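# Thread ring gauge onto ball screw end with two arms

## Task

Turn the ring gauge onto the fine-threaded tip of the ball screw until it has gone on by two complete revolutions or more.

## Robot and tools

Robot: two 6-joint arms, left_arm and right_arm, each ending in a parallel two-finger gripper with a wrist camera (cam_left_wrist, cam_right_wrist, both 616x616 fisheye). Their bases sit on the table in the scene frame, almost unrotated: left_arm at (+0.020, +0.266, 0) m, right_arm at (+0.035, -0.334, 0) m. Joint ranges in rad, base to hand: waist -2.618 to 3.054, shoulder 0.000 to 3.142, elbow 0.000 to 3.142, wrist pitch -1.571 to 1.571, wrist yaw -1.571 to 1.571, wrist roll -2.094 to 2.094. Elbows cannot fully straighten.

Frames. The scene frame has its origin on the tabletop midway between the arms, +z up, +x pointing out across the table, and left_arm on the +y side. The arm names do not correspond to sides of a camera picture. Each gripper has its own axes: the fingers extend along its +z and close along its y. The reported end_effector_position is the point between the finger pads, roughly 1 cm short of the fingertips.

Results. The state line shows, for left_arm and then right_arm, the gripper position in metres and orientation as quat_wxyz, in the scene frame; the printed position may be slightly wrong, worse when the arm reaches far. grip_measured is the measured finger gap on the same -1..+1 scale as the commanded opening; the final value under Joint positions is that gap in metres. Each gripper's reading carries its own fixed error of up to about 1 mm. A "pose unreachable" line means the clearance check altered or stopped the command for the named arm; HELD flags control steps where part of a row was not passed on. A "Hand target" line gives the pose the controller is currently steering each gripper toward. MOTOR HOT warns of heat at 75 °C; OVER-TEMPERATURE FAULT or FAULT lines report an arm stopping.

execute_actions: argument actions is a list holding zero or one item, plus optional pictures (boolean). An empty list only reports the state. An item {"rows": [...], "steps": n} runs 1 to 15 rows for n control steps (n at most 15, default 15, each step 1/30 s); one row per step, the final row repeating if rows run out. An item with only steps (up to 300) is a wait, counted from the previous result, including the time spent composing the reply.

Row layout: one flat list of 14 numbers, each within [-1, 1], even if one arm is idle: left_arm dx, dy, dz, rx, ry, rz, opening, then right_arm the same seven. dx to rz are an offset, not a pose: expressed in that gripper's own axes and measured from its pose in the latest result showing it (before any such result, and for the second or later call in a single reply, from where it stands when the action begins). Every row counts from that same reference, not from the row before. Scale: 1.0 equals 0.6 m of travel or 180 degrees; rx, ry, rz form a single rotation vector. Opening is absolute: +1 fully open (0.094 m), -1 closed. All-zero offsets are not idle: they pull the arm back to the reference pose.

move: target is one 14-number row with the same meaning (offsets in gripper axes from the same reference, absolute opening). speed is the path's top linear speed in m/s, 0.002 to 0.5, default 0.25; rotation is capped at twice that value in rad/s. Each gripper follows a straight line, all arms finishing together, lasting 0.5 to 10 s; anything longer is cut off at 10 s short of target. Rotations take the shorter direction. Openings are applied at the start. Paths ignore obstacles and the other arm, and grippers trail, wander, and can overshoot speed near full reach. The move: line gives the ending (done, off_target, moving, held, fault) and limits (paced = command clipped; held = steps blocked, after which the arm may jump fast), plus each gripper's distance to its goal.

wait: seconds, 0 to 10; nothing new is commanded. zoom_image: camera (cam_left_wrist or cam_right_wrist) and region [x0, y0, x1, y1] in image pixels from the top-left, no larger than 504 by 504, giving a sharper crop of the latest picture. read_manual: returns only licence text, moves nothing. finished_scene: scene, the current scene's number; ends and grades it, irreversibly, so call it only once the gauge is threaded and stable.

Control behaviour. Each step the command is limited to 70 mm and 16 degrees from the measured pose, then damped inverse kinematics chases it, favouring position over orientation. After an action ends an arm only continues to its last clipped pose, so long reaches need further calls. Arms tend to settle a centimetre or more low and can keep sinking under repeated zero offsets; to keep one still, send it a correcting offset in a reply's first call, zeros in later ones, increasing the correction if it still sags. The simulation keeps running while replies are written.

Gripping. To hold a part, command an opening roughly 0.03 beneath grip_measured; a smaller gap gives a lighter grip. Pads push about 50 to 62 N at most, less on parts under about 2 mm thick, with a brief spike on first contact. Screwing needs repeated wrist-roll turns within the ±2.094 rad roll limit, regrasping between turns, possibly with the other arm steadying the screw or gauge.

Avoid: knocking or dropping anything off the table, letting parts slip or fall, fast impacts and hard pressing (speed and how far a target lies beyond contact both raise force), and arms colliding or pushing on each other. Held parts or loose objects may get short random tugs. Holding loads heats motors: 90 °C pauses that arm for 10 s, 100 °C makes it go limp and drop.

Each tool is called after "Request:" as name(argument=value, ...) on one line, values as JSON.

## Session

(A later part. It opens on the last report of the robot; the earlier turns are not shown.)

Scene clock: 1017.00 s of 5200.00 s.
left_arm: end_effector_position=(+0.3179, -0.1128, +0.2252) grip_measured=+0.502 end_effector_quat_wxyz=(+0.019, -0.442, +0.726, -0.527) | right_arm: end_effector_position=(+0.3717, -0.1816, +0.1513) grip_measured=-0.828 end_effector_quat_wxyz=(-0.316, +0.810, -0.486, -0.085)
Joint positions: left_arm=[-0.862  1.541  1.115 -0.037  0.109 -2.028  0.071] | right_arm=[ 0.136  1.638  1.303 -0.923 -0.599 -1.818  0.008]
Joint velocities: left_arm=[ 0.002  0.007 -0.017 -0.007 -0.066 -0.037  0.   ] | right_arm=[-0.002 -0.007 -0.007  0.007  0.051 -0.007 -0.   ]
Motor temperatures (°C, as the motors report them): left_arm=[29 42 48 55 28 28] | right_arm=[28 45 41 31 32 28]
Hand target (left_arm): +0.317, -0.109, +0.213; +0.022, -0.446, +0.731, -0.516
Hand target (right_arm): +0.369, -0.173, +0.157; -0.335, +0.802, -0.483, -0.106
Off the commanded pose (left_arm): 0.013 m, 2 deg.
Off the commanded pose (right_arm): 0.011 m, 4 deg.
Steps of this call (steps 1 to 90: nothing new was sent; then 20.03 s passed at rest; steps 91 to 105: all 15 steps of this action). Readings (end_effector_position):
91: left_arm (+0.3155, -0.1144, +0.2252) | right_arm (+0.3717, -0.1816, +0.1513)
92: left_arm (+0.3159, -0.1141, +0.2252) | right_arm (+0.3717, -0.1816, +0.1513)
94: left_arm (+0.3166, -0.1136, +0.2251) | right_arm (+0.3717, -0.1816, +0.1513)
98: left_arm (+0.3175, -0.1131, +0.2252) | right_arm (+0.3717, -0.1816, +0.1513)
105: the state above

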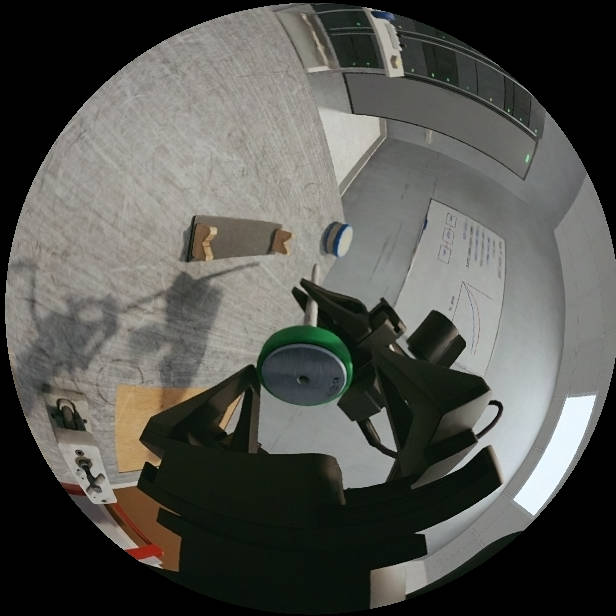

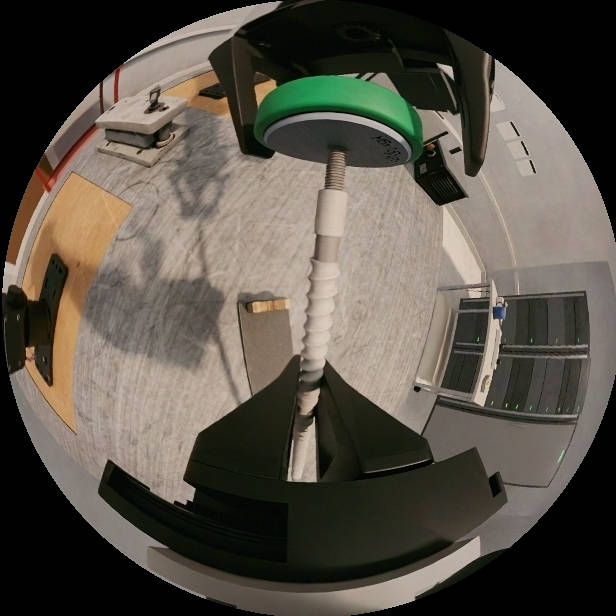

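Request:
execute_actions(actions=[{"rows": [[-0.0103,0.0204,0.003,-0.008,-0.0038,-0.0013,0.5,-0.0173,-0.0044,0,0.0047,-0.0185,0.004,-0.86]], "steps": 15}])

Request:
zoom_image(camera="cam_left_wrist", region=[230, 210, 430, 410])

Scene clock: 1024.37 s of 5200.00 s.
left_arm: end_effector_position=(+0.3170, -0.1115, +0.2200) grip_measured=+0.502 end_effector_quat_wxyz=(+0.019, -0.444, +0.728, -0.523) | right_arm: end_effector_position=(+0.3717, -0.1816, +0.1513) grip_measured=-0.828 end_effector_quat_wxyz=(-0.316, +0.810, -0.486, -0.085)
Joint positions: left_arm=[-0.862  1.541  1.103 -0.034  0.108 -2.028  0.071] | right_arm=[ 0.136  1.638  1.303 -0.923 -0.599 -1.818  0.008]
Joint velocities: left_arm=[ 0.007 -0.037 -0.002 -0.007  0.037 -0.051 -0.002] | right_arm=[ 0.007  0.022 -0.017 -0.051 -0.007 -0.022 -0.   ]
Motor temperatures (°C, as the motors report them): left_arm=[29 42 47 55 28 28] | right_arm=[28 46 41 31 32 28]
Hand target (left_arm): +0.315, -0.109, +0.212; +0.017, -0.447, +0.731, -0.515
Hand target (right_arm): +0.369, -0.173, +0.157; -0.335, +0.802, -0.483, -0.106
Off the commanded pose (left_arm): 0.008 m, 1 deg.
Off the commanded pose (right_arm): 0.011 m, 4 deg.
Steps of this call (steps 1 to 90: nothing new was sent; then 3.87 s passed at rest; steps 91 to 105: all 15 steps of this action). Readings (end_effector_position):
91: left_arm (+0.3180, -0.1126, +0.2248) | right_arm (+0.3717, -0.1816, +0.1513)
92: left_arm (+0.3179, -0.1125, +0.2242) | right_arm (+0.3717, -0.1816, +0.1513)
94: left_arm (+0.3174, -0.1120, +0.2220) | right_arm (+0.3717, -0.1816, +0.1513)
98: left_arm (+0.3170, -0.1115, +0.2200) | right_arm (+0.3717, -0.1816, +0.1513)
105: the state above

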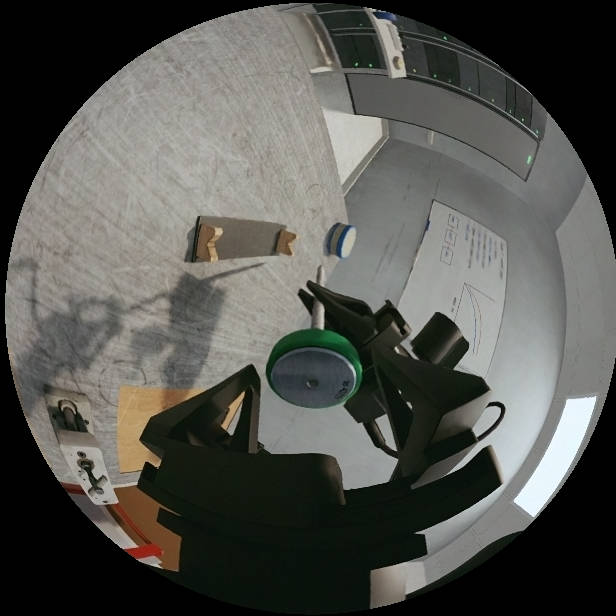

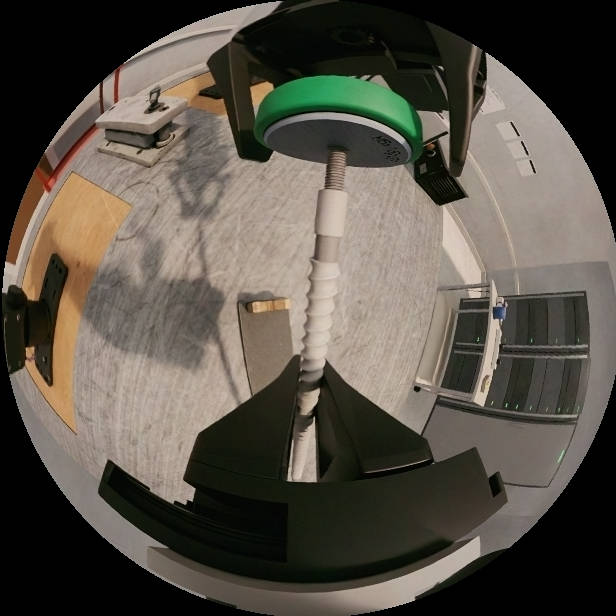

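Region (230, 210, 430, 410) of cam_left_wrist's 616x616 image, scaled by 2.520, with more detail than that image has.

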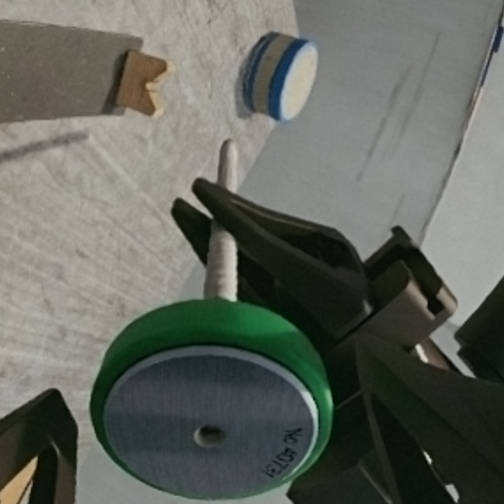

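Request:
execute_actions(actions=[{"rows": [[0.0043,0.0021,0,-0.0022,0.0046,0,0.4,-0.0173,-0.0044,0,0.0047,-0.0185,0.004,-0.86],[0.0043,0.0021,0,-0.0022,0.0046,0,0.33,-0.0173,-0.0044,0,0.0047,-0.0185,0.004,-0.86],[0.0043,0.0021,0,-0.0022,0.0046,0,0.27,-0.0173,-0.0044,0,0.0047,-0.0185,0.004,-0.86],[0.0043,0.0021,0,-0.0022,0.0046,0,0.22,-0.0173,-0.0044,0,0.0047,-0.0185,0.004,-0.86],[0.0043,0.0021,0,-0.0022,0.0046,0,0.18,-0.0173,-0.0044,0,0.0047,-0.0185,0.004,-0.86],[0.0043,0.0021,0,-0.0022,0.0046,0,0.15,-0.0173,-0.0044,0,0.0047,-0.0185,0.004,-0.86],[0.0043,0.0021,0,-0.0022,0.0046,0,0.13,-0.0173,-0.0044,0,0.0047,-0.0185,0.004,-0.86],[0.0043,0.0021,0,-0.0022,0.0046,0,0.11,-0.0173,-0.0044,0,0.0047,-0.0185,0.004,-0.86],[0.0043,0.0021,0,-0.0022,0.0046,0,0.095,-0.0173,-0.0044,0,0.0047,-0.0185,0.004,-0.86],[0.0043,0.0021,0,-0.0022,0.0046,0,0.08,-0.0173,-0.0044,0,0.0047,-0.0185,0.004,-0.86],[0.0043,0.0021,0,-0.0022,0.0046,0,0.065,-0.0173,-0.0044,0,0.0047,-0.0185,0.004,-0.86],[0.0043,0.0021,0,-0.0022,0.0046,0,0.05,-0.0173,-0.0044,0,0.0047,-0.0185,0.004,-0.86],[0.0043,0.0021,0,-0.0022,0.0046,0,0.04,-0.0173,-0.0044,0,0.0047,-0.0185,0.004,-0.86]], "steps": 15}])

Request:
zoom_image(camera="cam_right_wrist", region=[280, 90, 400, 210])

Scene clock: 1039.13 s of 5200.00 s.
left_arm: end_effector_position=(+0.3162, -0.1129, +0.2216) grip_measured=+0.079 end_effector_quat_wxyz=(+0.016, -0.441, +0.727, -0.526) | right_arm: end_effector_position=(+0.3717, -0.1816, +0.1513) grip_measured=-0.828 end_effector_quat_wxyz=(-0.316, +0.810, -0.486, -0.085)
Joint positions: left_arm=[-0.862  1.541  1.103 -0.027  0.117 -2.028  0.051] | right_arm=[ 0.136  1.638  1.303 -0.923 -0.599 -1.818  0.008]
Joint velocities: left_arm=[-0.017  0.002  0.007 -0.022 -0.066 -0.037  0.   ] | right_arm=[-0.017  0.002  0.007 -0.007 -0.022  0.007 -0.001]
Motor temperatures (°C, as the motors report them): left_arm=[29 42 47 55 28 28] | right_arm=[28 46 41 31 33 28]
Hand target (left_arm): +0.315, -0.113, +0.220; +0.012, -0.440, +0.729, -0.523
Hand target (right_arm): +0.369, -0.173, +0.157; -0.335, +0.802, -0.482, -0.106
Off the commanded pose (left_arm): 0.002 m, 1 deg.
Off the commanded pose (right_arm): 0.011 m, 3 deg.
Steps of this call (steps 1 to 90: nothing new was sent; then 11.27 s passed at rest; steps 91 to 105: all 15 steps of this action). Readings (end_effector_position):
91: left_arm (+0.3168, -0.1116, +0.2201) | right_arm (+0.3717, -0.1816, +0.1513)
92: left_arm (+0.3165, -0.1118, +0.2201) | right_arm (+0.3717, -0.1816, +0.1513)
94: left_arm (+0.3161, -0.1122, +0.2202) | right_arm (+0.3717, -0.1816, +0.1513)
98: left_arm (+0.3161, -0.1127, +0.2211) | right_arm (+0.3717, -0.1816, +0.1513)
105: the state above

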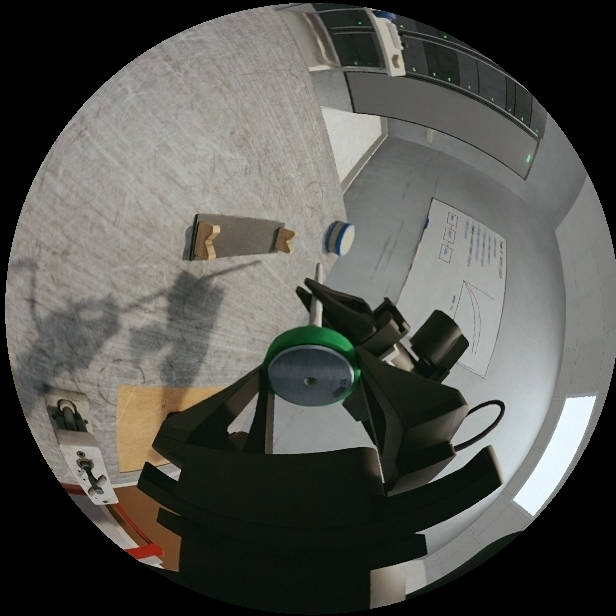

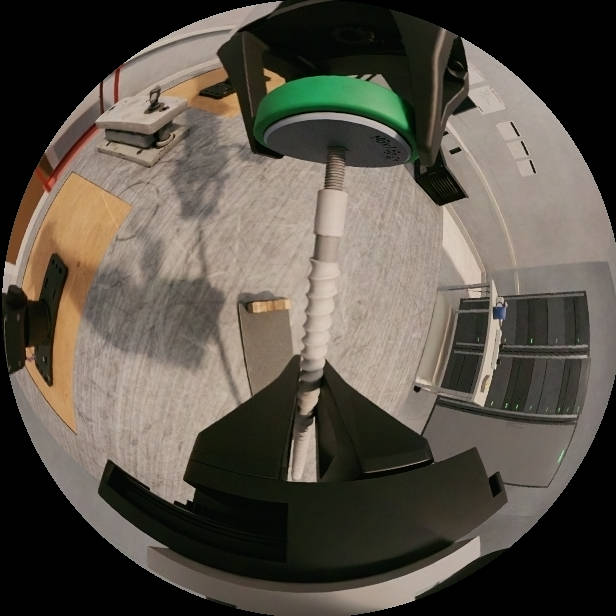

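Region (280, 90, 400, 210) of cam_right_wrist's 616x616 image, scaled by 4.200, with more detail than that image has.

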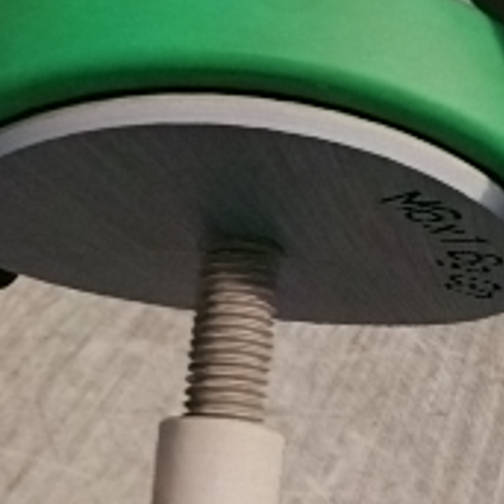

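Request:
move(target=[0,0,0.012,0,0,0.6,0.04,-0.023,-0.0058,0,0.0062,-0.0247,0.004,-0.86], speed=0.3)

Request:
zoom_image(camera="cam_right_wrist", region=[280, 90, 400, 210])

Scene clock: 1059.67 s of 5200.00 s.
left_arm: end_effector_position=(+0.3187, -0.1113, +0.2194) grip_measured=+0.079 end_effector_quat_wxyz=(+0.434, +0.320, +0.790, -0.293) | right_arm: end_effector_position=(+0.3721, -0.1824, +0.1512) grip_measured=-0.828 end_effector_quat_wxyz=(-0.315, +0.808, -0.491, -0.085)
Joint positions: left_arm=[-0.862  1.545  1.103 -0.03   0.1   -0.158  0.051] | right_arm=[ 0.135  1.638  1.303 -0.923 -0.597 -1.808  0.008]
Joint velocities: left_arm=[ 0.012 -0.017  0.022 -0.007 -0.022 -0.037 -0.001] | right_arm=[-0.002 -0.017  0.007  0.066  0.007 -0.007 -0.001]
Motor temperatures (°C, as the motors report them): left_arm=[29 42 47 55 28 28] | right_arm=[28 46 41 31 33 28]
Hand target (left_arm): +0.320, -0.118, +0.218; +0.435, +0.329, +0.784, -0.297
Hand target (right_arm): +0.368, -0.171, +0.159; -0.342, +0.800, -0.480, -0.112
Off the commanded pose (left_arm): 0.007 m, 1 deg.
Off the commanded pose (right_arm): 0.015 m, 5 deg.
After step 90, 13.80 s passed at rest.
move: off_target (right_arm)

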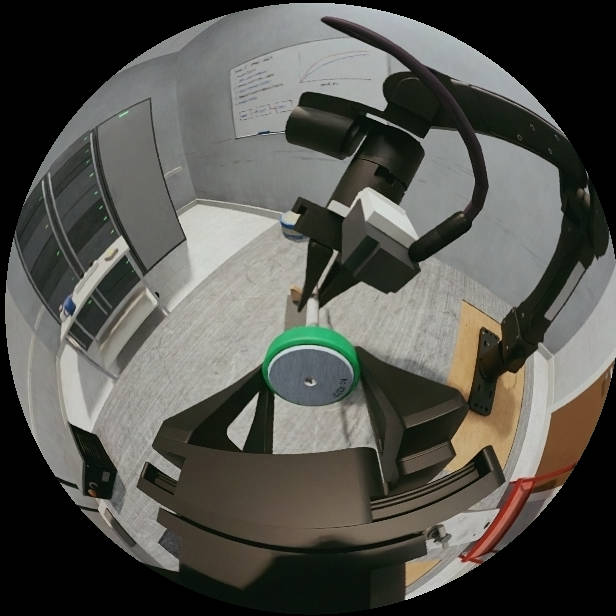

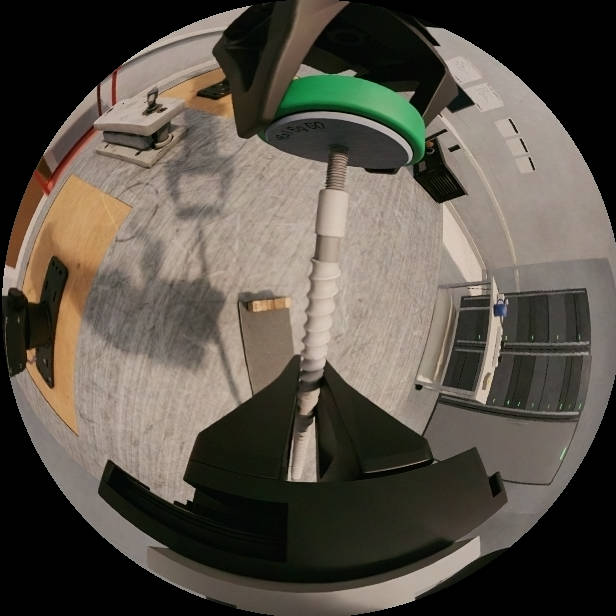

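Region (280, 90, 400, 210) of cam_right_wrist's 616x616 image, scaled by 4.200, with more detail than that image has.

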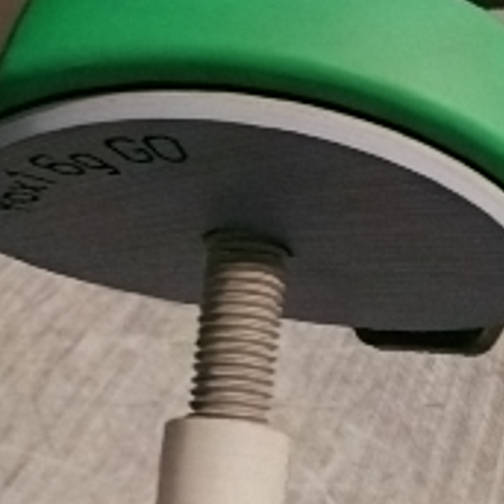

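Request:
move(target=[0,0,0.012,0,0,0.69,0.04,-0.023,-0.0058,0,0.0062,-0.0247,0,-0.86], speed=0.3)

Request:
zoom_image(camera="cam_right_wrist", region=[280, 90, 400, 210])

Scene clock: 1068.77 s of 5200.00 s.
left_arm: end_effector_position=(+0.3216, -0.1128, +0.2252) grip_measured=+0.079 end_effector_quat_wxyz=(+0.471, +0.840, +0.094, +0.252) | right_arm: end_effector_position=(+0.3722, -0.1827, +0.1521) grip_measured=-0.828 end_effector_quat_wxyz=(-0.318, +0.806, -0.492, -0.088)
Joint positions: left_arm=[-0.862  1.545  1.103 -0.003  0.093  1.994  0.051] | right_arm=[ 0.13   1.638  1.303 -0.923 -0.607 -1.808  0.008]
Joint velocities: left_arm=[ 0.007  0.017 -0.002  0.037 -0.022  0.051 -0.   ] | right_arm=[-0.002 -0.002  0.002 -0.022 -0.007 -0.022 -0.   ]
Motor temperatures (°C, as the motors report them): left_arm=[29 41 48 55 28 28] | right_arm=[28 46 41 31 33 28]
Hand target (left_arm): +0.322, -0.116, +0.216; +0.462, +0.847, +0.087, +0.246
Hand target (right_arm): +0.368, -0.172, +0.159; -0.341, +0.801, -0.480, -0.111
Off the commanded pose (left_arm): 0.010 m, 2 deg.
Off the commanded pose (right_arm): 0.014 m, 4 deg.
After step 90, 1.90 s passed at rest.
move: off_target (right_arm)

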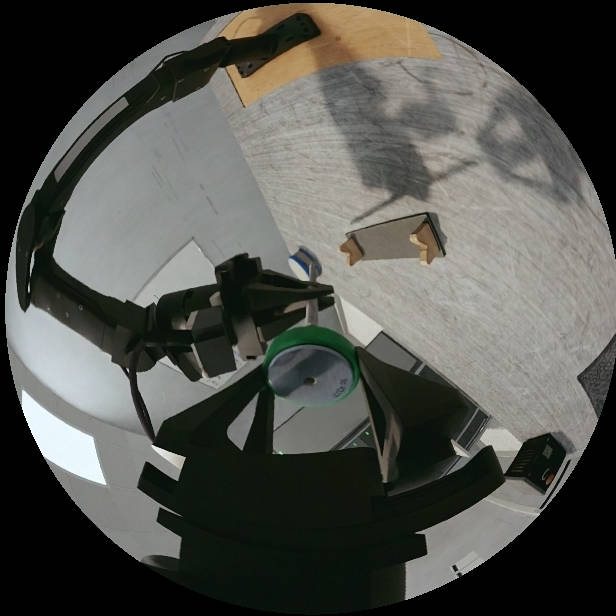

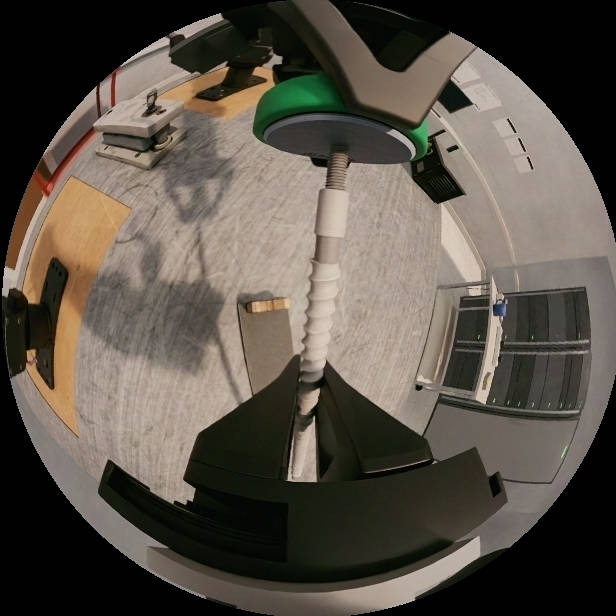

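Region (280, 90, 400, 210) of cam_right_wrist's 616x616 image, scaled by 4.200, with more detail than that image has.

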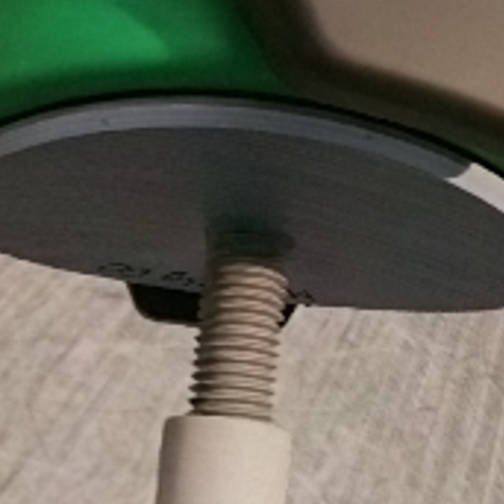

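Request:
execute_actions(actions=[{"rows": [[0,0,0,0,0,0,0.1,-0.0173,-0.0044,0,0.0047,-0.0185,0,-0.86],[0,0,0,0,0,0,0.15,-0.0173,-0.0044,0,0.0047,-0.0185,0,-0.86],[0,0,0,0,0,0,0.25,-0.0173,-0.0044,0,0.0047,-0.0185,0,-0.86],[0,0,0,0,0,0,0.4,-0.0173,-0.0044,0,0.0047,-0.0185,0,-0.86],[0,0,0,0,0,0,0.55,-0.0173,-0.0044,0,0.0047,-0.0185,0,-0.86]], "steps": 15}])

Request:
zoom_image(camera="cam_right_wrist", region=[280, 90, 400, 210])

Request:
zoom_image(camera="cam_left_wrist", region=[230, 210, 430, 410])

Scene clock: 1082.80 s of 5200.00 s.
left_arm: end_effector_position=(+0.3221, -0.1131, +0.2263) grip_measured=+0.548 end_effector_quat_wxyz=(+0.473, +0.839, +0.093, +0.254) | right_arm: end_effector_position=(+0.3724, -0.1826, +0.1515) grip_measured=-0.828 end_effector_quat_wxyz=(-0.319, +0.806, -0.491, -0.089)
Joint positions: left_arm=[-0.862  1.545  1.103  0.002  0.092  1.997  0.073] | right_arm=[ 0.129  1.64   1.303 -0.923 -0.61  -1.812  0.008]
Joint velocities: left_arm=[-0.007 -0.007  0.007  0.051  0.007 -0.022  0.001] | right_arm=[ 0.002 -0.027 -0.007 -0.037 -0.022  0.022 -0.   ]
Motor temperatures (°C, as the motors report them): left_arm=[29 40 48 54 28 28] | right_arm=[28 46 41 31 33 28]
Hand target (left_arm): +0.322, -0.113, +0.225; +0.471, +0.840, +0.094, +0.252
Hand target (right_arm): +0.369, -0.175, +0.158; -0.338, +0.800, -0.483, -0.107
Off the commanded pose (left_arm): 0.001 m, 0 deg.
Off the commanded pose (right_arm): 0.011 m, 3 deg.
Steps of this call (steps 1 to 90: nothing new was sent; then 10.53 s passed at rest; steps 91 to 105: all 15 steps of this action). Readings (end_effector_position):
91: left_arm (+0.3216, -0.1128, +0.2252) | right_arm (+0.3723, -0.1828, +0.1521)
92: left_arm (+0.3217, -0.1127, +0.2252) | right_arm (+0.3723, -0.1827, +0.1523)
94: left_arm (+0.3217, -0.1127, +0.2252) | right_arm (+0.3723, -0.1826, +0.1524)
98: left_arm (+0.3220, -0.1130, +0.2262) | right_arm (+0.3724, -0.1826, +0.1515)
105: the state above

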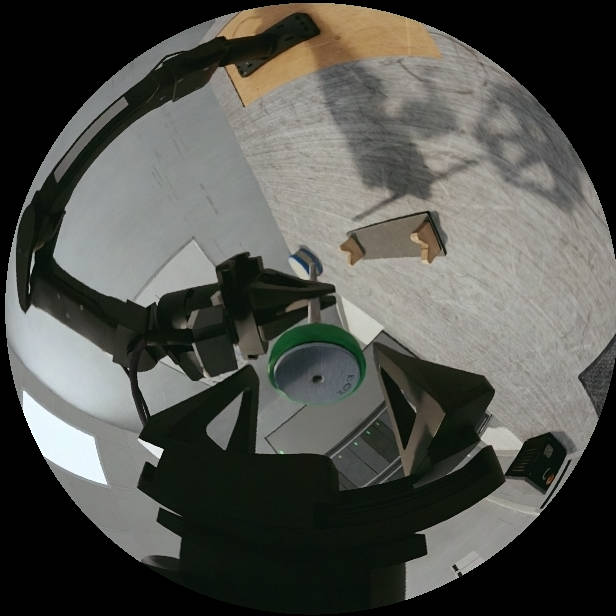

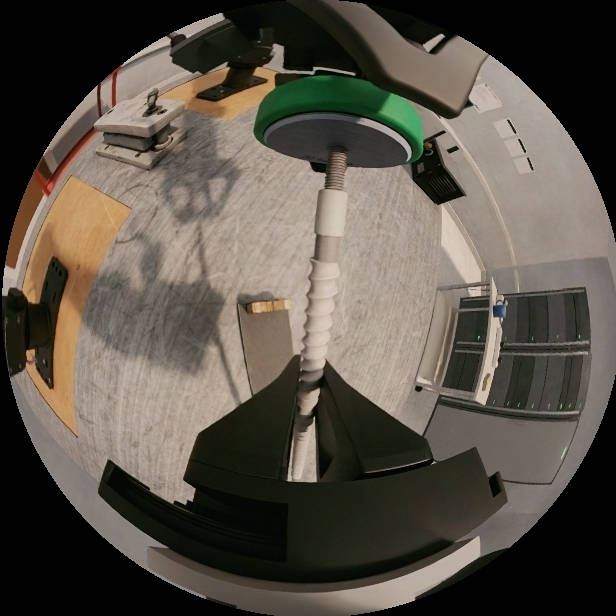

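Region (280, 90, 400, 210) of cam_right_wrist's 616x616 image, scaled by 4.200, with more detail than that image has.

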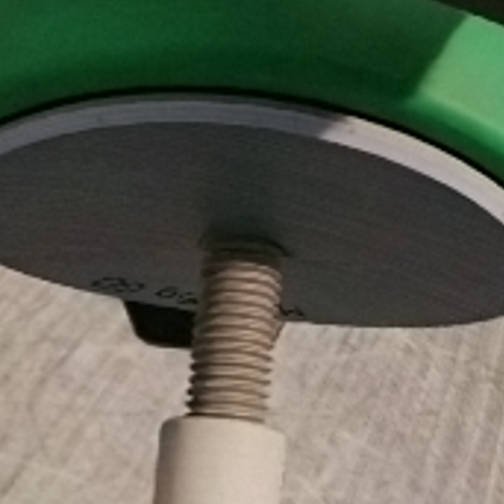

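Region (230, 210, 430, 410) of cam_left_wrist's 616x616 image, scaled by 2.520, with more detail than that image has.

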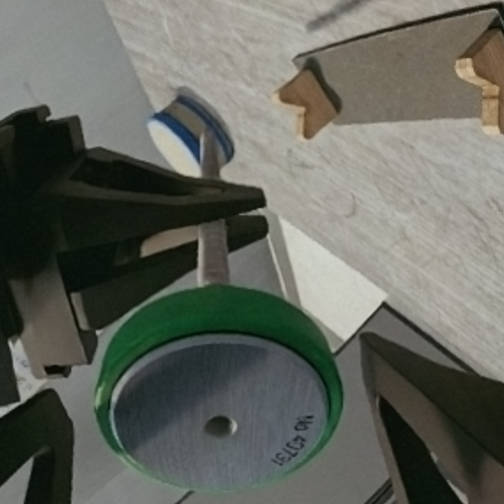

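Request:
execute_actions(actions=[{"rows": [[0,0,0,0,0,-0.3,0.55,-0.023,-0.0057,0,0.0061,-0.0247,0.002,-0.86]], "steps": 15}], pictures=false)

Request:
execute_actions(actions=[{"rows": [[0,0,0,0,0,-0.3,0.55,-0.0173,-0.0044,0,0.0047,-0.0185,0.002,-0.86]], "steps": 15}], pictures=false)

Request:
execute_actions(actions=[{"rows": [[0,0,0,0,0,-0.3,0.55,-0.0173,-0.0044,0,0.0047,-0.0185,0.002,-0.86]], "steps": 15}], pictures=false)

Request:
execute_actions(actions=[{"rows": [[0,0,0,0,0,-0.3,0.55,-0.0173,-0.0044,0,0.0047,-0.0185,0.002,-0.86]], "steps": 15}], pictures=false)

Request:
execute_actions(actions=[{"rows": [[0,0,0,0,0,-0.3,0.55,-0.0173,-0.0044,0,0.0047,-0.0185,0.002,-0.86]], "steps": 15}], pictures=false)

Request:
execute_actions(actions=[{"rows": [[0,0,0,0,0,-0.17,0.55,-0.0173,-0.0044,0,0.0047,-0.0185,0.002,-0.86]], "steps": 15}])

Request:
zoom_image(camera="cam_left_wrist", region=[230, 210, 430, 410])

Scene clock: 1122.07 s of 5200.00 s.
left_arm: end_effector_position=(+0.3221, -0.1131, +0.2263) grip_measured=+0.548 end_effector_quat_wxyz=(+0.530, +0.761, +0.366, +0.083) | right_arm: end_effector_position=(+0.3716, -0.1806, +0.1529) grip_measured=-0.828 end_effector_quat_wxyz=(-0.324, +0.805, -0.488, -0.094)
Joint positions: left_arm=[-0.862  1.545  1.103  0.002  0.092  1.321  0.073] | right_arm=[ 0.129  1.64   1.303 -0.923 -0.625 -1.812  0.008]
Joint velocities: left_arm=[-0.022 -0.012  0.002 -0.198  0.022 -1.267  0.   ] | right_arm=[-0.012  0.012  0.012  0.051  0.066 -0.066  0.   ]
Motor temperatures (°C, as the motors report them): left_arm=[29 42 48 54 28 28] | right_arm=[28 46 41 31 33 28]
Hand target (left_arm): +0.322, -0.113, +0.226; +0.535, +0.719, +0.442, +0.025
Hand target (right_arm): +0.369, -0.172, +0.160; -0.345, +0.797, -0.481, -0.116
Off the commanded pose (left_arm): 0.000 m, 15 deg; orientation clipped at the last step of the last action.
Off the commanded pose (right_arm): 0.012 m, 4 deg.
Steps of this call (steps 1 to 90: nothing new was sent; then 35.77 s passed at rest; steps 91 to 105: all 15 steps of this action). Readings (end_effector_position):
91: left_arm (+0.3221, -0.1131, +0.2263) | right_arm (+0.3723, -0.1824, +0.1517)
92: left_arm (+0.3221, -0.1131, +0.2263) | right_arm (+0.3722, -0.1821, +0.1519)
94: left_arm (+0.3221, -0.1131, +0.2263) | right_arm (+0.3719, -0.1814, +0.1523)
98: left_arm (+0.3221, -0.1131, +0.2263) | right_arm (+0.3717, -0.1809, +0.1527)
105: the state above

Scene clock: 1122.57 s of 5200.00 s.
left_arm: end_effector_position=(+0.3221, -0.1131, +0.2263) grip_measured=+0.548 end_effector_quat_wxyz=(+0.527, +0.593, +0.601, -0.101) | right_arm: end_effector_position=(+0.3716, -0.1806, +0.1529) grip_measured=-0.828 end_effector_quat_wxyz=(-0.324, +0.805, -0.488, -0.094)
Joint positions: left_arm=[-0.862  1.545  1.103  0.002  0.092  0.634  0.073] | right_arm=[ 0.129  1.64   1.303 -0.923 -0.625 -1.812  0.008]
Joint velocities: left_arm=[-0.012  0.007  0.012  0.022  0.051 -1.282 -0.   ] | right_arm=[-0.007 -0.017  0.012 -0.007  0.007 -0.081  0.001]
Motor temperatures (°C, as the motors report them): left_arm=[29 42 48 54 28 28] | right_arm=[28 46 41 31 33 28]
Hand target (left_arm): +0.322, -0.113, +0.226; +0.513, +0.529, +0.658, -0.157
Hand target (right_arm): +0.369, -0.172, +0.159; -0.343, +0.798, -0.482, -0.114
Off the commanded pose (left_arm): 0.000 m, 15 deg; orientation clipped at the last step of the last action.
Off the commanded pose (right_arm): 0.011 m, 3 deg.
Steps of this call (steps 1 to 15: all 15 steps of this action). Readings (end_effector_position):
1: left_arm (+0.3221, -0.1131, +0.2263) | right_arm (+0.3716, -0.1806, +0.1529)
2: left_arm (+0.3221, -0.1131, +0.2263) | right_arm (+0.3716, -0.1806, +0.1529)
4: left_arm (+0.3221, -0.1131, +0.2263) | right_arm (+0.3716, -0.1806, +0.1529)
8: left_arm (+0.3221, -0.1131, +0.2263) | right_arm (+0.3716, -0.1806, +0.1529)
15: the state above

Scene clock: 1123.07 s of 5200.00 s.
left_arm: end_effector_position=(+0.3220, -0.1131, +0.2263) grip_measured=+0.548 end_effector_quat_wxyz=(+0.462, +0.354, +0.766, -0.274) | right_arm: end_effector_position=(+0.3716, -0.1806, +0.1529) grip_measured=-0.828 end_effector_quat_wxyz=(-0.324, +0.805, -0.488, -0.094)
Joint positions: left_arm=[-0.862  1.545  1.103  0.002  0.093 -0.059  0.073] | right_arm=[ 0.129  1.64   1.303 -0.923 -0.625 -1.812  0.008]
Joint velocities: left_arm=[-0.002  0.007  0.002 -0.095 -0.066 -1.267  0.001] | right_arm=[ 0.002 -0.022 -0.012 -0.051 -0.007  0.007 -0.001]
Motor temperatures (°C, as the motors report them): left_arm=[29 42 48 54 28 28] | right_arm=[28 46 41 31 33 28]
Hand target (left_arm): +0.322, -0.113, +0.226; +0.429, +0.274, +0.798, -0.321
Hand target (right_arm): +0.369, -0.172, +0.159; -0.343, +0.798, -0.482, -0.114
Off the commanded pose (left_arm): 0.000 m, 14 deg; orientation clipped at the last step of the last action.
Off the commanded pose (right_arm): 0.011 m, 3 deg.
Steps of this call (steps 1 to 15: all 15 steps of this action). Readings (end_effector_position):
1: left_arm (+0.3221, -0.1131, +0.2263) | right_arm (+0.3716, -0.1806, +0.1529)
2: left_arm (+0.3221, -0.1131, +0.2263) | right_arm (+0.3716, -0.1806, +0.1529)
4: left_arm (+0.3221, -0.1131, +0.2263) | right_arm (+0.3716, -0.1806, +0.1529)
8: left_arm (+0.3221, -0.1131, +0.2263) | right_arm (+0.3716, -0.1806, +0.1529)
15: the state above

Scene clock: 1123.57 s of 5200.00 s.
left_arm: end_effector_position=(+0.3216, -0.1135, +0.2264) grip_measured=+0.548 end_effector_quat_wxyz=(+0.339, +0.071, +0.841, -0.416) | right_arm: end_effector_position=(+0.3716, -0.1806, +0.1529) grip_measured=-0.828 end_effector_quat_wxyz=(-0.324, +0.805, -0.488, -0.094)
Joint positions: left_arm=[-0.862  1.545  1.103  0.002  0.096 -0.758  0.073] | right_arm=[ 0.129  1.64   1.303 -0.923 -0.625 -1.812  0.008]
Joint velocities: left_arm=[-0.012  0.002 -0.002 -0.037 -0.037 -1.37   0.   ] | right_arm=[-0.007  0.012  0.012 -0.007 -0.007  0.007 -0.   ]
Motor temperatures (°C, as the motors report them): left_arm=[29 42 48 54 28 28] | right_arm=[28 46 41 31 33 28]
Hand target (left_arm): +0.322, -0.113, +0.226; +0.293, -0.016, +0.844, -0.449
Hand target (right_arm): +0.369, -0.172, +0.159; -0.343, +0.798, -0.482, -0.114
Off the commanded pose (left_arm): 0.001 m, 14 deg; orientation clipped at the last step of the last action.
Off the commanded pose (right_arm): 0.011 m, 3 deg.
Steps of this call (steps 1 to 15: all 15 steps of this action). Readings (end_effector_position):
1: left_arm (+0.3220, -0.1132, +0.2263) | right_arm (+0.3716, -0.1806, +0.1529)
2: left_arm (+0.3220, -0.1132, +0.2263) | right_arm (+0.3716, -0.1806, +0.1529)
4: left_arm (+0.3219, -0.1132, +0.2263) | right_arm (+0.3716, -0.1806, +0.1529)
8: left_arm (+0.3218, -0.1133, +0.2264) | right_arm (+0.3716, -0.1806, +0.1529)
15: the state above

Scene clock: 1124.07 s of 5200.00 s.
left_arm: end_effector_position=(+0.3209, -0.1140, +0.2264) grip_measured=+0.548 end_effector_quat_wxyz=(+0.172, -0.222, +0.814, -0.508) | right_arm: end_effector_position=(+0.3716, -0.1806, +0.1529) grip_measured=-0.828 end_effector_quat_wxyz=(-0.324, +0.805, -0.488, -0.094)
Joint positions: left_arm=[-0.862  1.545  1.103  0.002  0.101 -1.463  0.073] | right_arm=[ 0.129  1.64   1.303 -0.923 -0.625 -1.812  0.008]
Joint velocities: left_arm=[-0.022 -0.032 -0.007 -0.051  0.022 -1.37  -0.001] | right_arm=[-0.017  0.012 -0.002  0.037 -0.022 -0.007 -0.001]
Motor temperatures (°C, as the motors report them): left_arm=[29 42 48 54 28 28] | right_arm=[28 46 41 31 33 28]
Hand target (left_arm): +0.322, -0.113, +0.226; +0.119, -0.305, +0.787, -0.523
Hand target (right_arm): +0.369, -0.172, +0.159; -0.343, +0.798, -0.482, -0.114
Off the commanded pose (left_arm): 0.001 m, 14 deg; orientation clipped at the last step of the last action.
Off the commanded pose (right_arm): 0.011 m, 3 deg.
Steps of this call (steps 1 to 15: all 15 steps of this action). Readings (end_effector_position):
1: left_arm (+0.3215, -0.1135, +0.2264) | right_arm (+0.3716, -0.1806, +0.1529)
2: left_arm (+0.3215, -0.1135, +0.2264) | right_arm (+0.3716, -0.1806, +0.1529)
4: left_arm (+0.3214, -0.1136, +0.2264) | right_arm (+0.3716, -0.1806, +0.1529)
8: left_arm (+0.3211, -0.1138, +0.2264) | right_arm (+0.3716, -0.1806, +0.1529)
15: the state above

Scene clock: 1124.57 s of 5200.00 s.
left_arm: end_effector_position=(+0.3205, -0.1142, +0.2264) grip_measured=+0.548 end_effector_quat_wxyz=(+0.042, -0.413, +0.736, -0.535) | right_arm: end_effector_position=(+0.3716, -0.1806, +0.1529) grip_measured=-0.828 end_effector_quat_wxyz=(-0.324, +0.805, -0.488, -0.094)
Joint positions: left_arm=[-0.862  1.545  1.103  0.002  0.103 -1.955  0.073] | right_arm=[ 0.129  1.64   1.303 -0.923 -0.625 -1.812  0.008]
Joint velocities: left_arm=[ 0.017 -0.002 -0.007  0.037  0.007 -0.256 -0.001] | right_arm=[-0.002 -0.017  0.017 -0.022 -0.037 -0.037  0.001]
Motor temperatures (°C, as the motors report them): left_arm=[29 42 48 54 28 28] | right_arm=[28 46 41 31 33 28]
Hand target (left_arm): +0.321, -0.114, +0.226; +0.032, -0.429, +0.727, -0.536
Hand target (right_arm): +0.369, -0.172, +0.159; -0.343, +0.798, -0.482, -0.114
Off the commanded pose (left_arm): 0.000 m, 2 deg.
Off the commanded pose (right_arm): 0.011 m, 3 deg.
Steps of this call (steps 1 to 15: all 15 steps of this action). Readings (end_effector_position):
1: left_arm (+0.3208, -0.1140, +0.2264) | right_arm (+0.3716, -0.1806, +0.1529)
2: left_arm (+0.3208, -0.1140, +0.2264) | right_arm (+0.3716, -0.1806, +0.1529)
4: left_arm (+0.3206, -0.1142, +0.2264) | right_arm (+0.3716, -0.1806, +0.1529)
8: left_arm (+0.3205, -0.1142, +0.2264) | right_arm (+0.3716, -0.1806, +0.1529)
15: the state above

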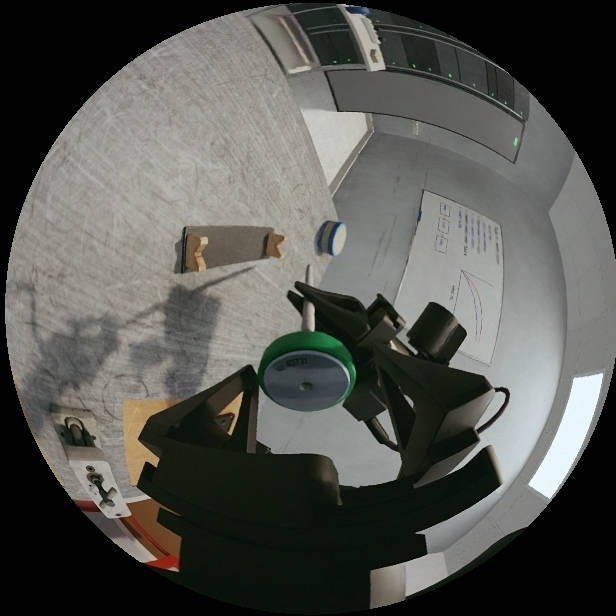

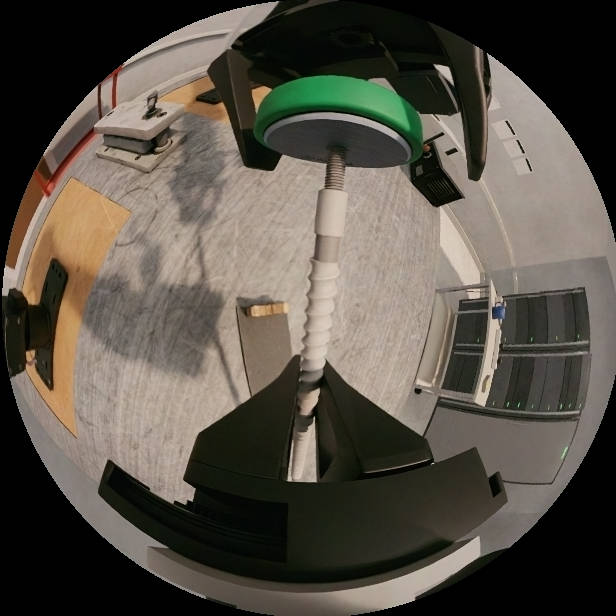

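Region (230, 210, 430, 410) of cam_left_wrist's 616x616 image, scaled by 2.520, with more detail than that image has.

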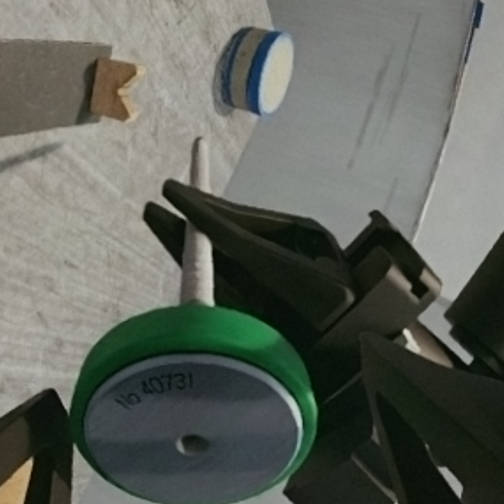

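Request:
execute_actions(actions=[{"rows": [[-0.0067,0.016,0,-0.0122,-0.0051,-0.012,0.4,-0.0173,-0.0044,0,0.0047,-0.0185,0.002,-0.86]], "steps": 15}])

Request:
zoom_image(camera="cam_left_wrist", region=[230, 210, 430, 410])

Scene clock: 1144.97 s of 5200.00 s.
left_arm: end_effector_position=(+0.3199, -0.1136, +0.2245) grip_measured=+0.402 end_effector_quat_wxyz=(+0.032, -0.428, +0.730, -0.532) | right_arm: end_effector_position=(+0.3716, -0.1806, +0.1529) grip_measured=-0.828 end_effector_quat_wxyz=(-0.324, +0.805, -0.488, -0.094)
Joint positions: left_arm=[-0.862  1.545  1.103 -0.006  0.103 -1.991  0.066] | right_arm=[ 0.129  1.64   1.303 -0.923 -0.625 -1.812  0.008]
Joint velocities: left_arm=[-0.037  0.002 -0.007 -0.081  0.007  0.007  0.   ] | right_arm=[-0.007  0.002 -0.012 -0.081  0.007 -0.007 -0.   ]
Motor temperatures (°C, as the motors report them): left_arm=[29 42 48 54 28 28] | right_arm=[28 46 41 31 33 28]
Hand target (left_arm): +0.318, -0.111, +0.217; +0.030, -0.432, +0.737, -0.518
Hand target (right_arm): +0.369, -0.172, +0.159; -0.343, +0.798, -0.482, -0.114
Off the commanded pose (left_arm): 0.008 m, 2 deg.
Off the commanded pose (right_arm): 0.011 m, 3 deg.
Steps of this call (steps 1 to 90: nothing new was sent; then 16.90 s passed at rest; steps 91 to 105: all 15 steps of this action). Readings (end_effector_position):
91: left_arm (+0.3205, -0.1142, +0.2263) | right_arm (+0.3716, -0.1806, +0.1529)
92: left_arm (+0.3204, -0.1141, +0.2261) | right_arm (+0.3716, -0.1806, +0.1529)
94: left_arm (+0.3202, -0.1139, +0.2255) | right_arm (+0.3716, -0.1806, +0.1529)
98: left_arm (+0.3200, -0.1137, +0.2249) | right_arm (+0.3716, -0.1806, +0.1529)
105: the state above

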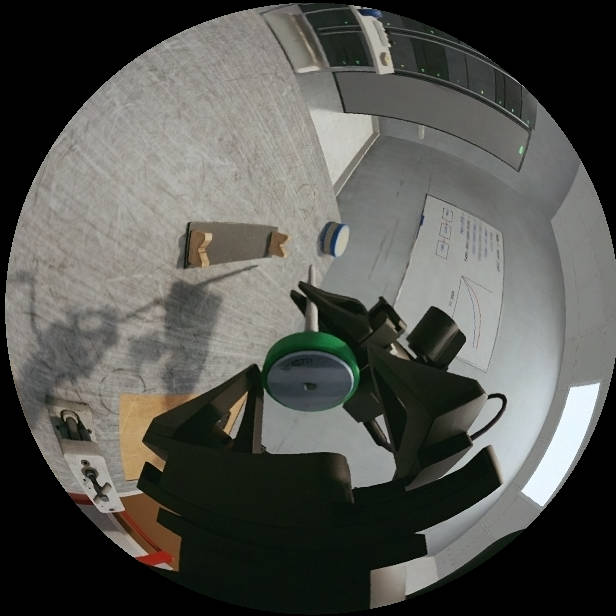

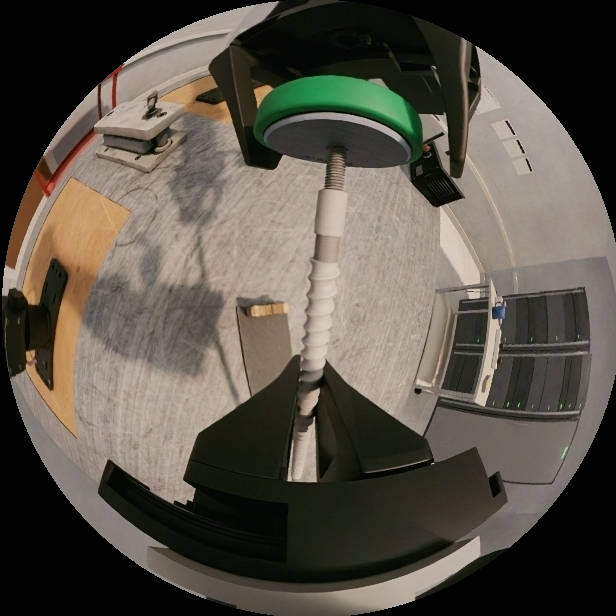

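Region (230, 210, 430, 410) of cam_left_wrist's 616x616 image, scaled by 2.520, with more detail than that image has.

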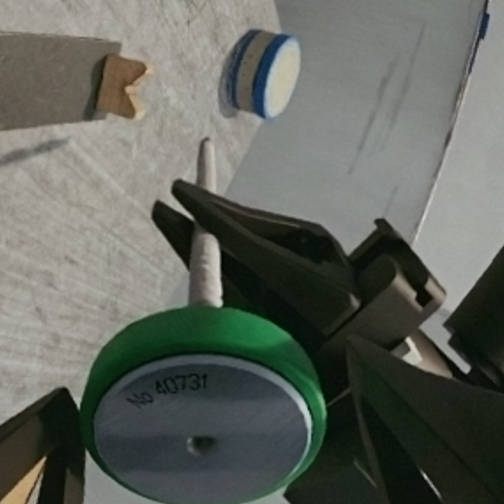

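Request:
execute_actions(actions=[{"rows": [[0,0,0,0,0,0,0.3,-0.0173,-0.0044,0,0.0047,-0.0185,0.002,-0.86],[0,0,0,0,0,0,0.24,-0.0173,-0.0044,0,0.0047,-0.0185,0.002,-0.86],[0,0,0,0,0,0,0.19,-0.0173,-0.0044,0,0.0047,-0.0185,0.002,-0.86],[0,0,0,0,0,0,0.15,-0.0173,-0.0044,0,0.0047,-0.0185,0.002,-0.86],[0,0,0,0,0,0,0.125,-0.0173,-0.0044,0,0.0047,-0.0185,0.002,-0.86],[0,0,0,0,0,0,0.105,-0.0173,-0.0044,0,0.0047,-0.0185,0.002,-0.86],[0,0,0,0,0,0,0.09,-0.0173,-0.0044,0,0.0047,-0.0185,0.002,-0.86],[0,0,0,0,0,0,0.075,-0.0173,-0.0044,0,0.0047,-0.0185,0.002,-0.86],[0,0,0,0,0,0,0.06,-0.0173,-0.0044,0,0.0047,-0.0185,0.002,-0.86],[0,0,0,0,0,0,0.045,-0.0173,-0.0044,0,0.0047,-0.0185,0.002,-0.86],[0,0,0,0,0,0,0.03,-0.0173,-0.0044,0,0.0047,-0.0185,0.002,-0.86]], "steps": 15}])

Request:
zoom_image(camera="cam_right_wrist", region=[280, 90, 400, 210])

Scene clock: 1156.40 s of 5200.00 s.
left_arm: end_effector_position=(+0.3199, -0.1136, +0.2246) grip_measured=+0.081 end_effector_quat_wxyz=(+0.032, -0.427, +0.730, -0.532) | right_arm: end_effector_position=(+0.3716, -0.1804, +0.1531) grip_measured=-0.828 end_effector_quat_wxyz=(-0.324, +0.805, -0.488, -0.094)
Joint positions: left_arm=[-0.862  1.545  1.103 -0.006  0.104 -1.991  0.051] | right_arm=[ 0.129  1.64   1.303 -0.923 -0.626 -1.812  0.008]
Joint velocities: left_arm=[-0.017 -0.017  0.017 -0.037 -0.022 -0.037  0.   ] | right_arm=[ 0.002 -0.002 -0.012  0.022 -0.007 -0.007 -0.   ]
Motor temperatures (°C, as the motors report them): left_arm=[29 42 48 53 28 28] | right_arm=[28 46 41 31 33 28]
Hand target (left_arm): +0.320, -0.114, +0.225; +0.032, -0.428, +0.730, -0.532
Hand target (right_arm): +0.369, -0.172, +0.159; -0.343, +0.798, -0.482, -0.114
Off the commanded pose (left_arm): 0.000 m, 0 deg.
Off the commanded pose (right_arm): 0.011 m, 3 deg.
Steps of this call (steps 1 to 90: nothing new was sent; then 7.93 s passed at rest; steps 91 to 105: all 15 steps of this action). Readings (end_effector_position):
91: left_arm (+0.3199, -0.1136, +0.2245) | right_arm (+0.3716, -0.1806, +0.1529)
92: left_arm (+0.3199, -0.1136, +0.2245) | right_arm (+0.3716, -0.1806, +0.1529)
94: left_arm (+0.3199, -0.1136, +0.2246) | right_arm (+0.3716, -0.1806, +0.1529)
98: left_arm (+0.3199, -0.1136, +0.2246) | right_arm (+0.3716, -0.1805, +0.1530)
105: the state above

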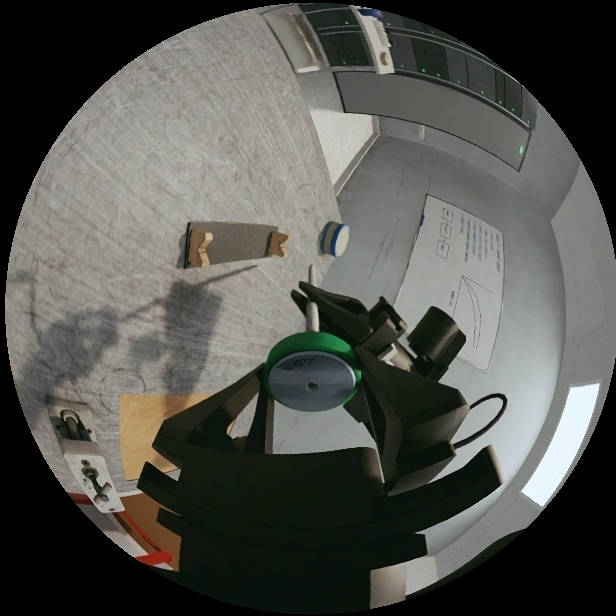

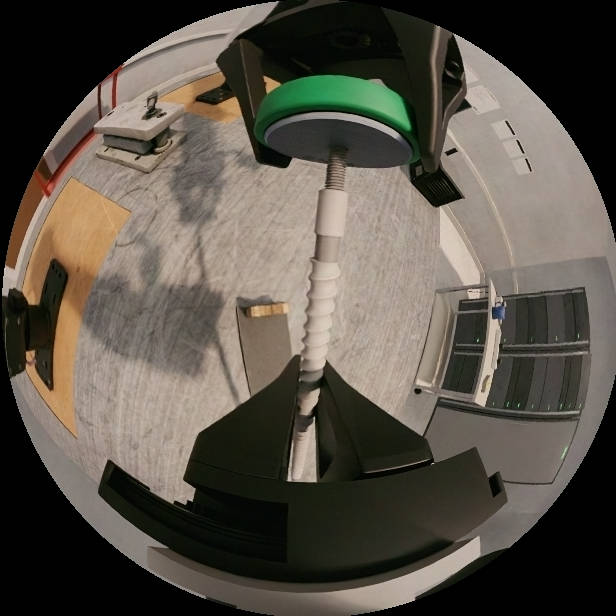

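Region (280, 90, 400, 210) of cam_right_wrist's 616x616 image, scaled by 4.200, with more detail than that image has.

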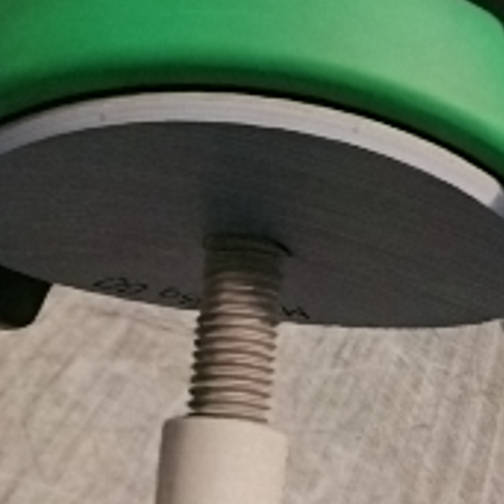

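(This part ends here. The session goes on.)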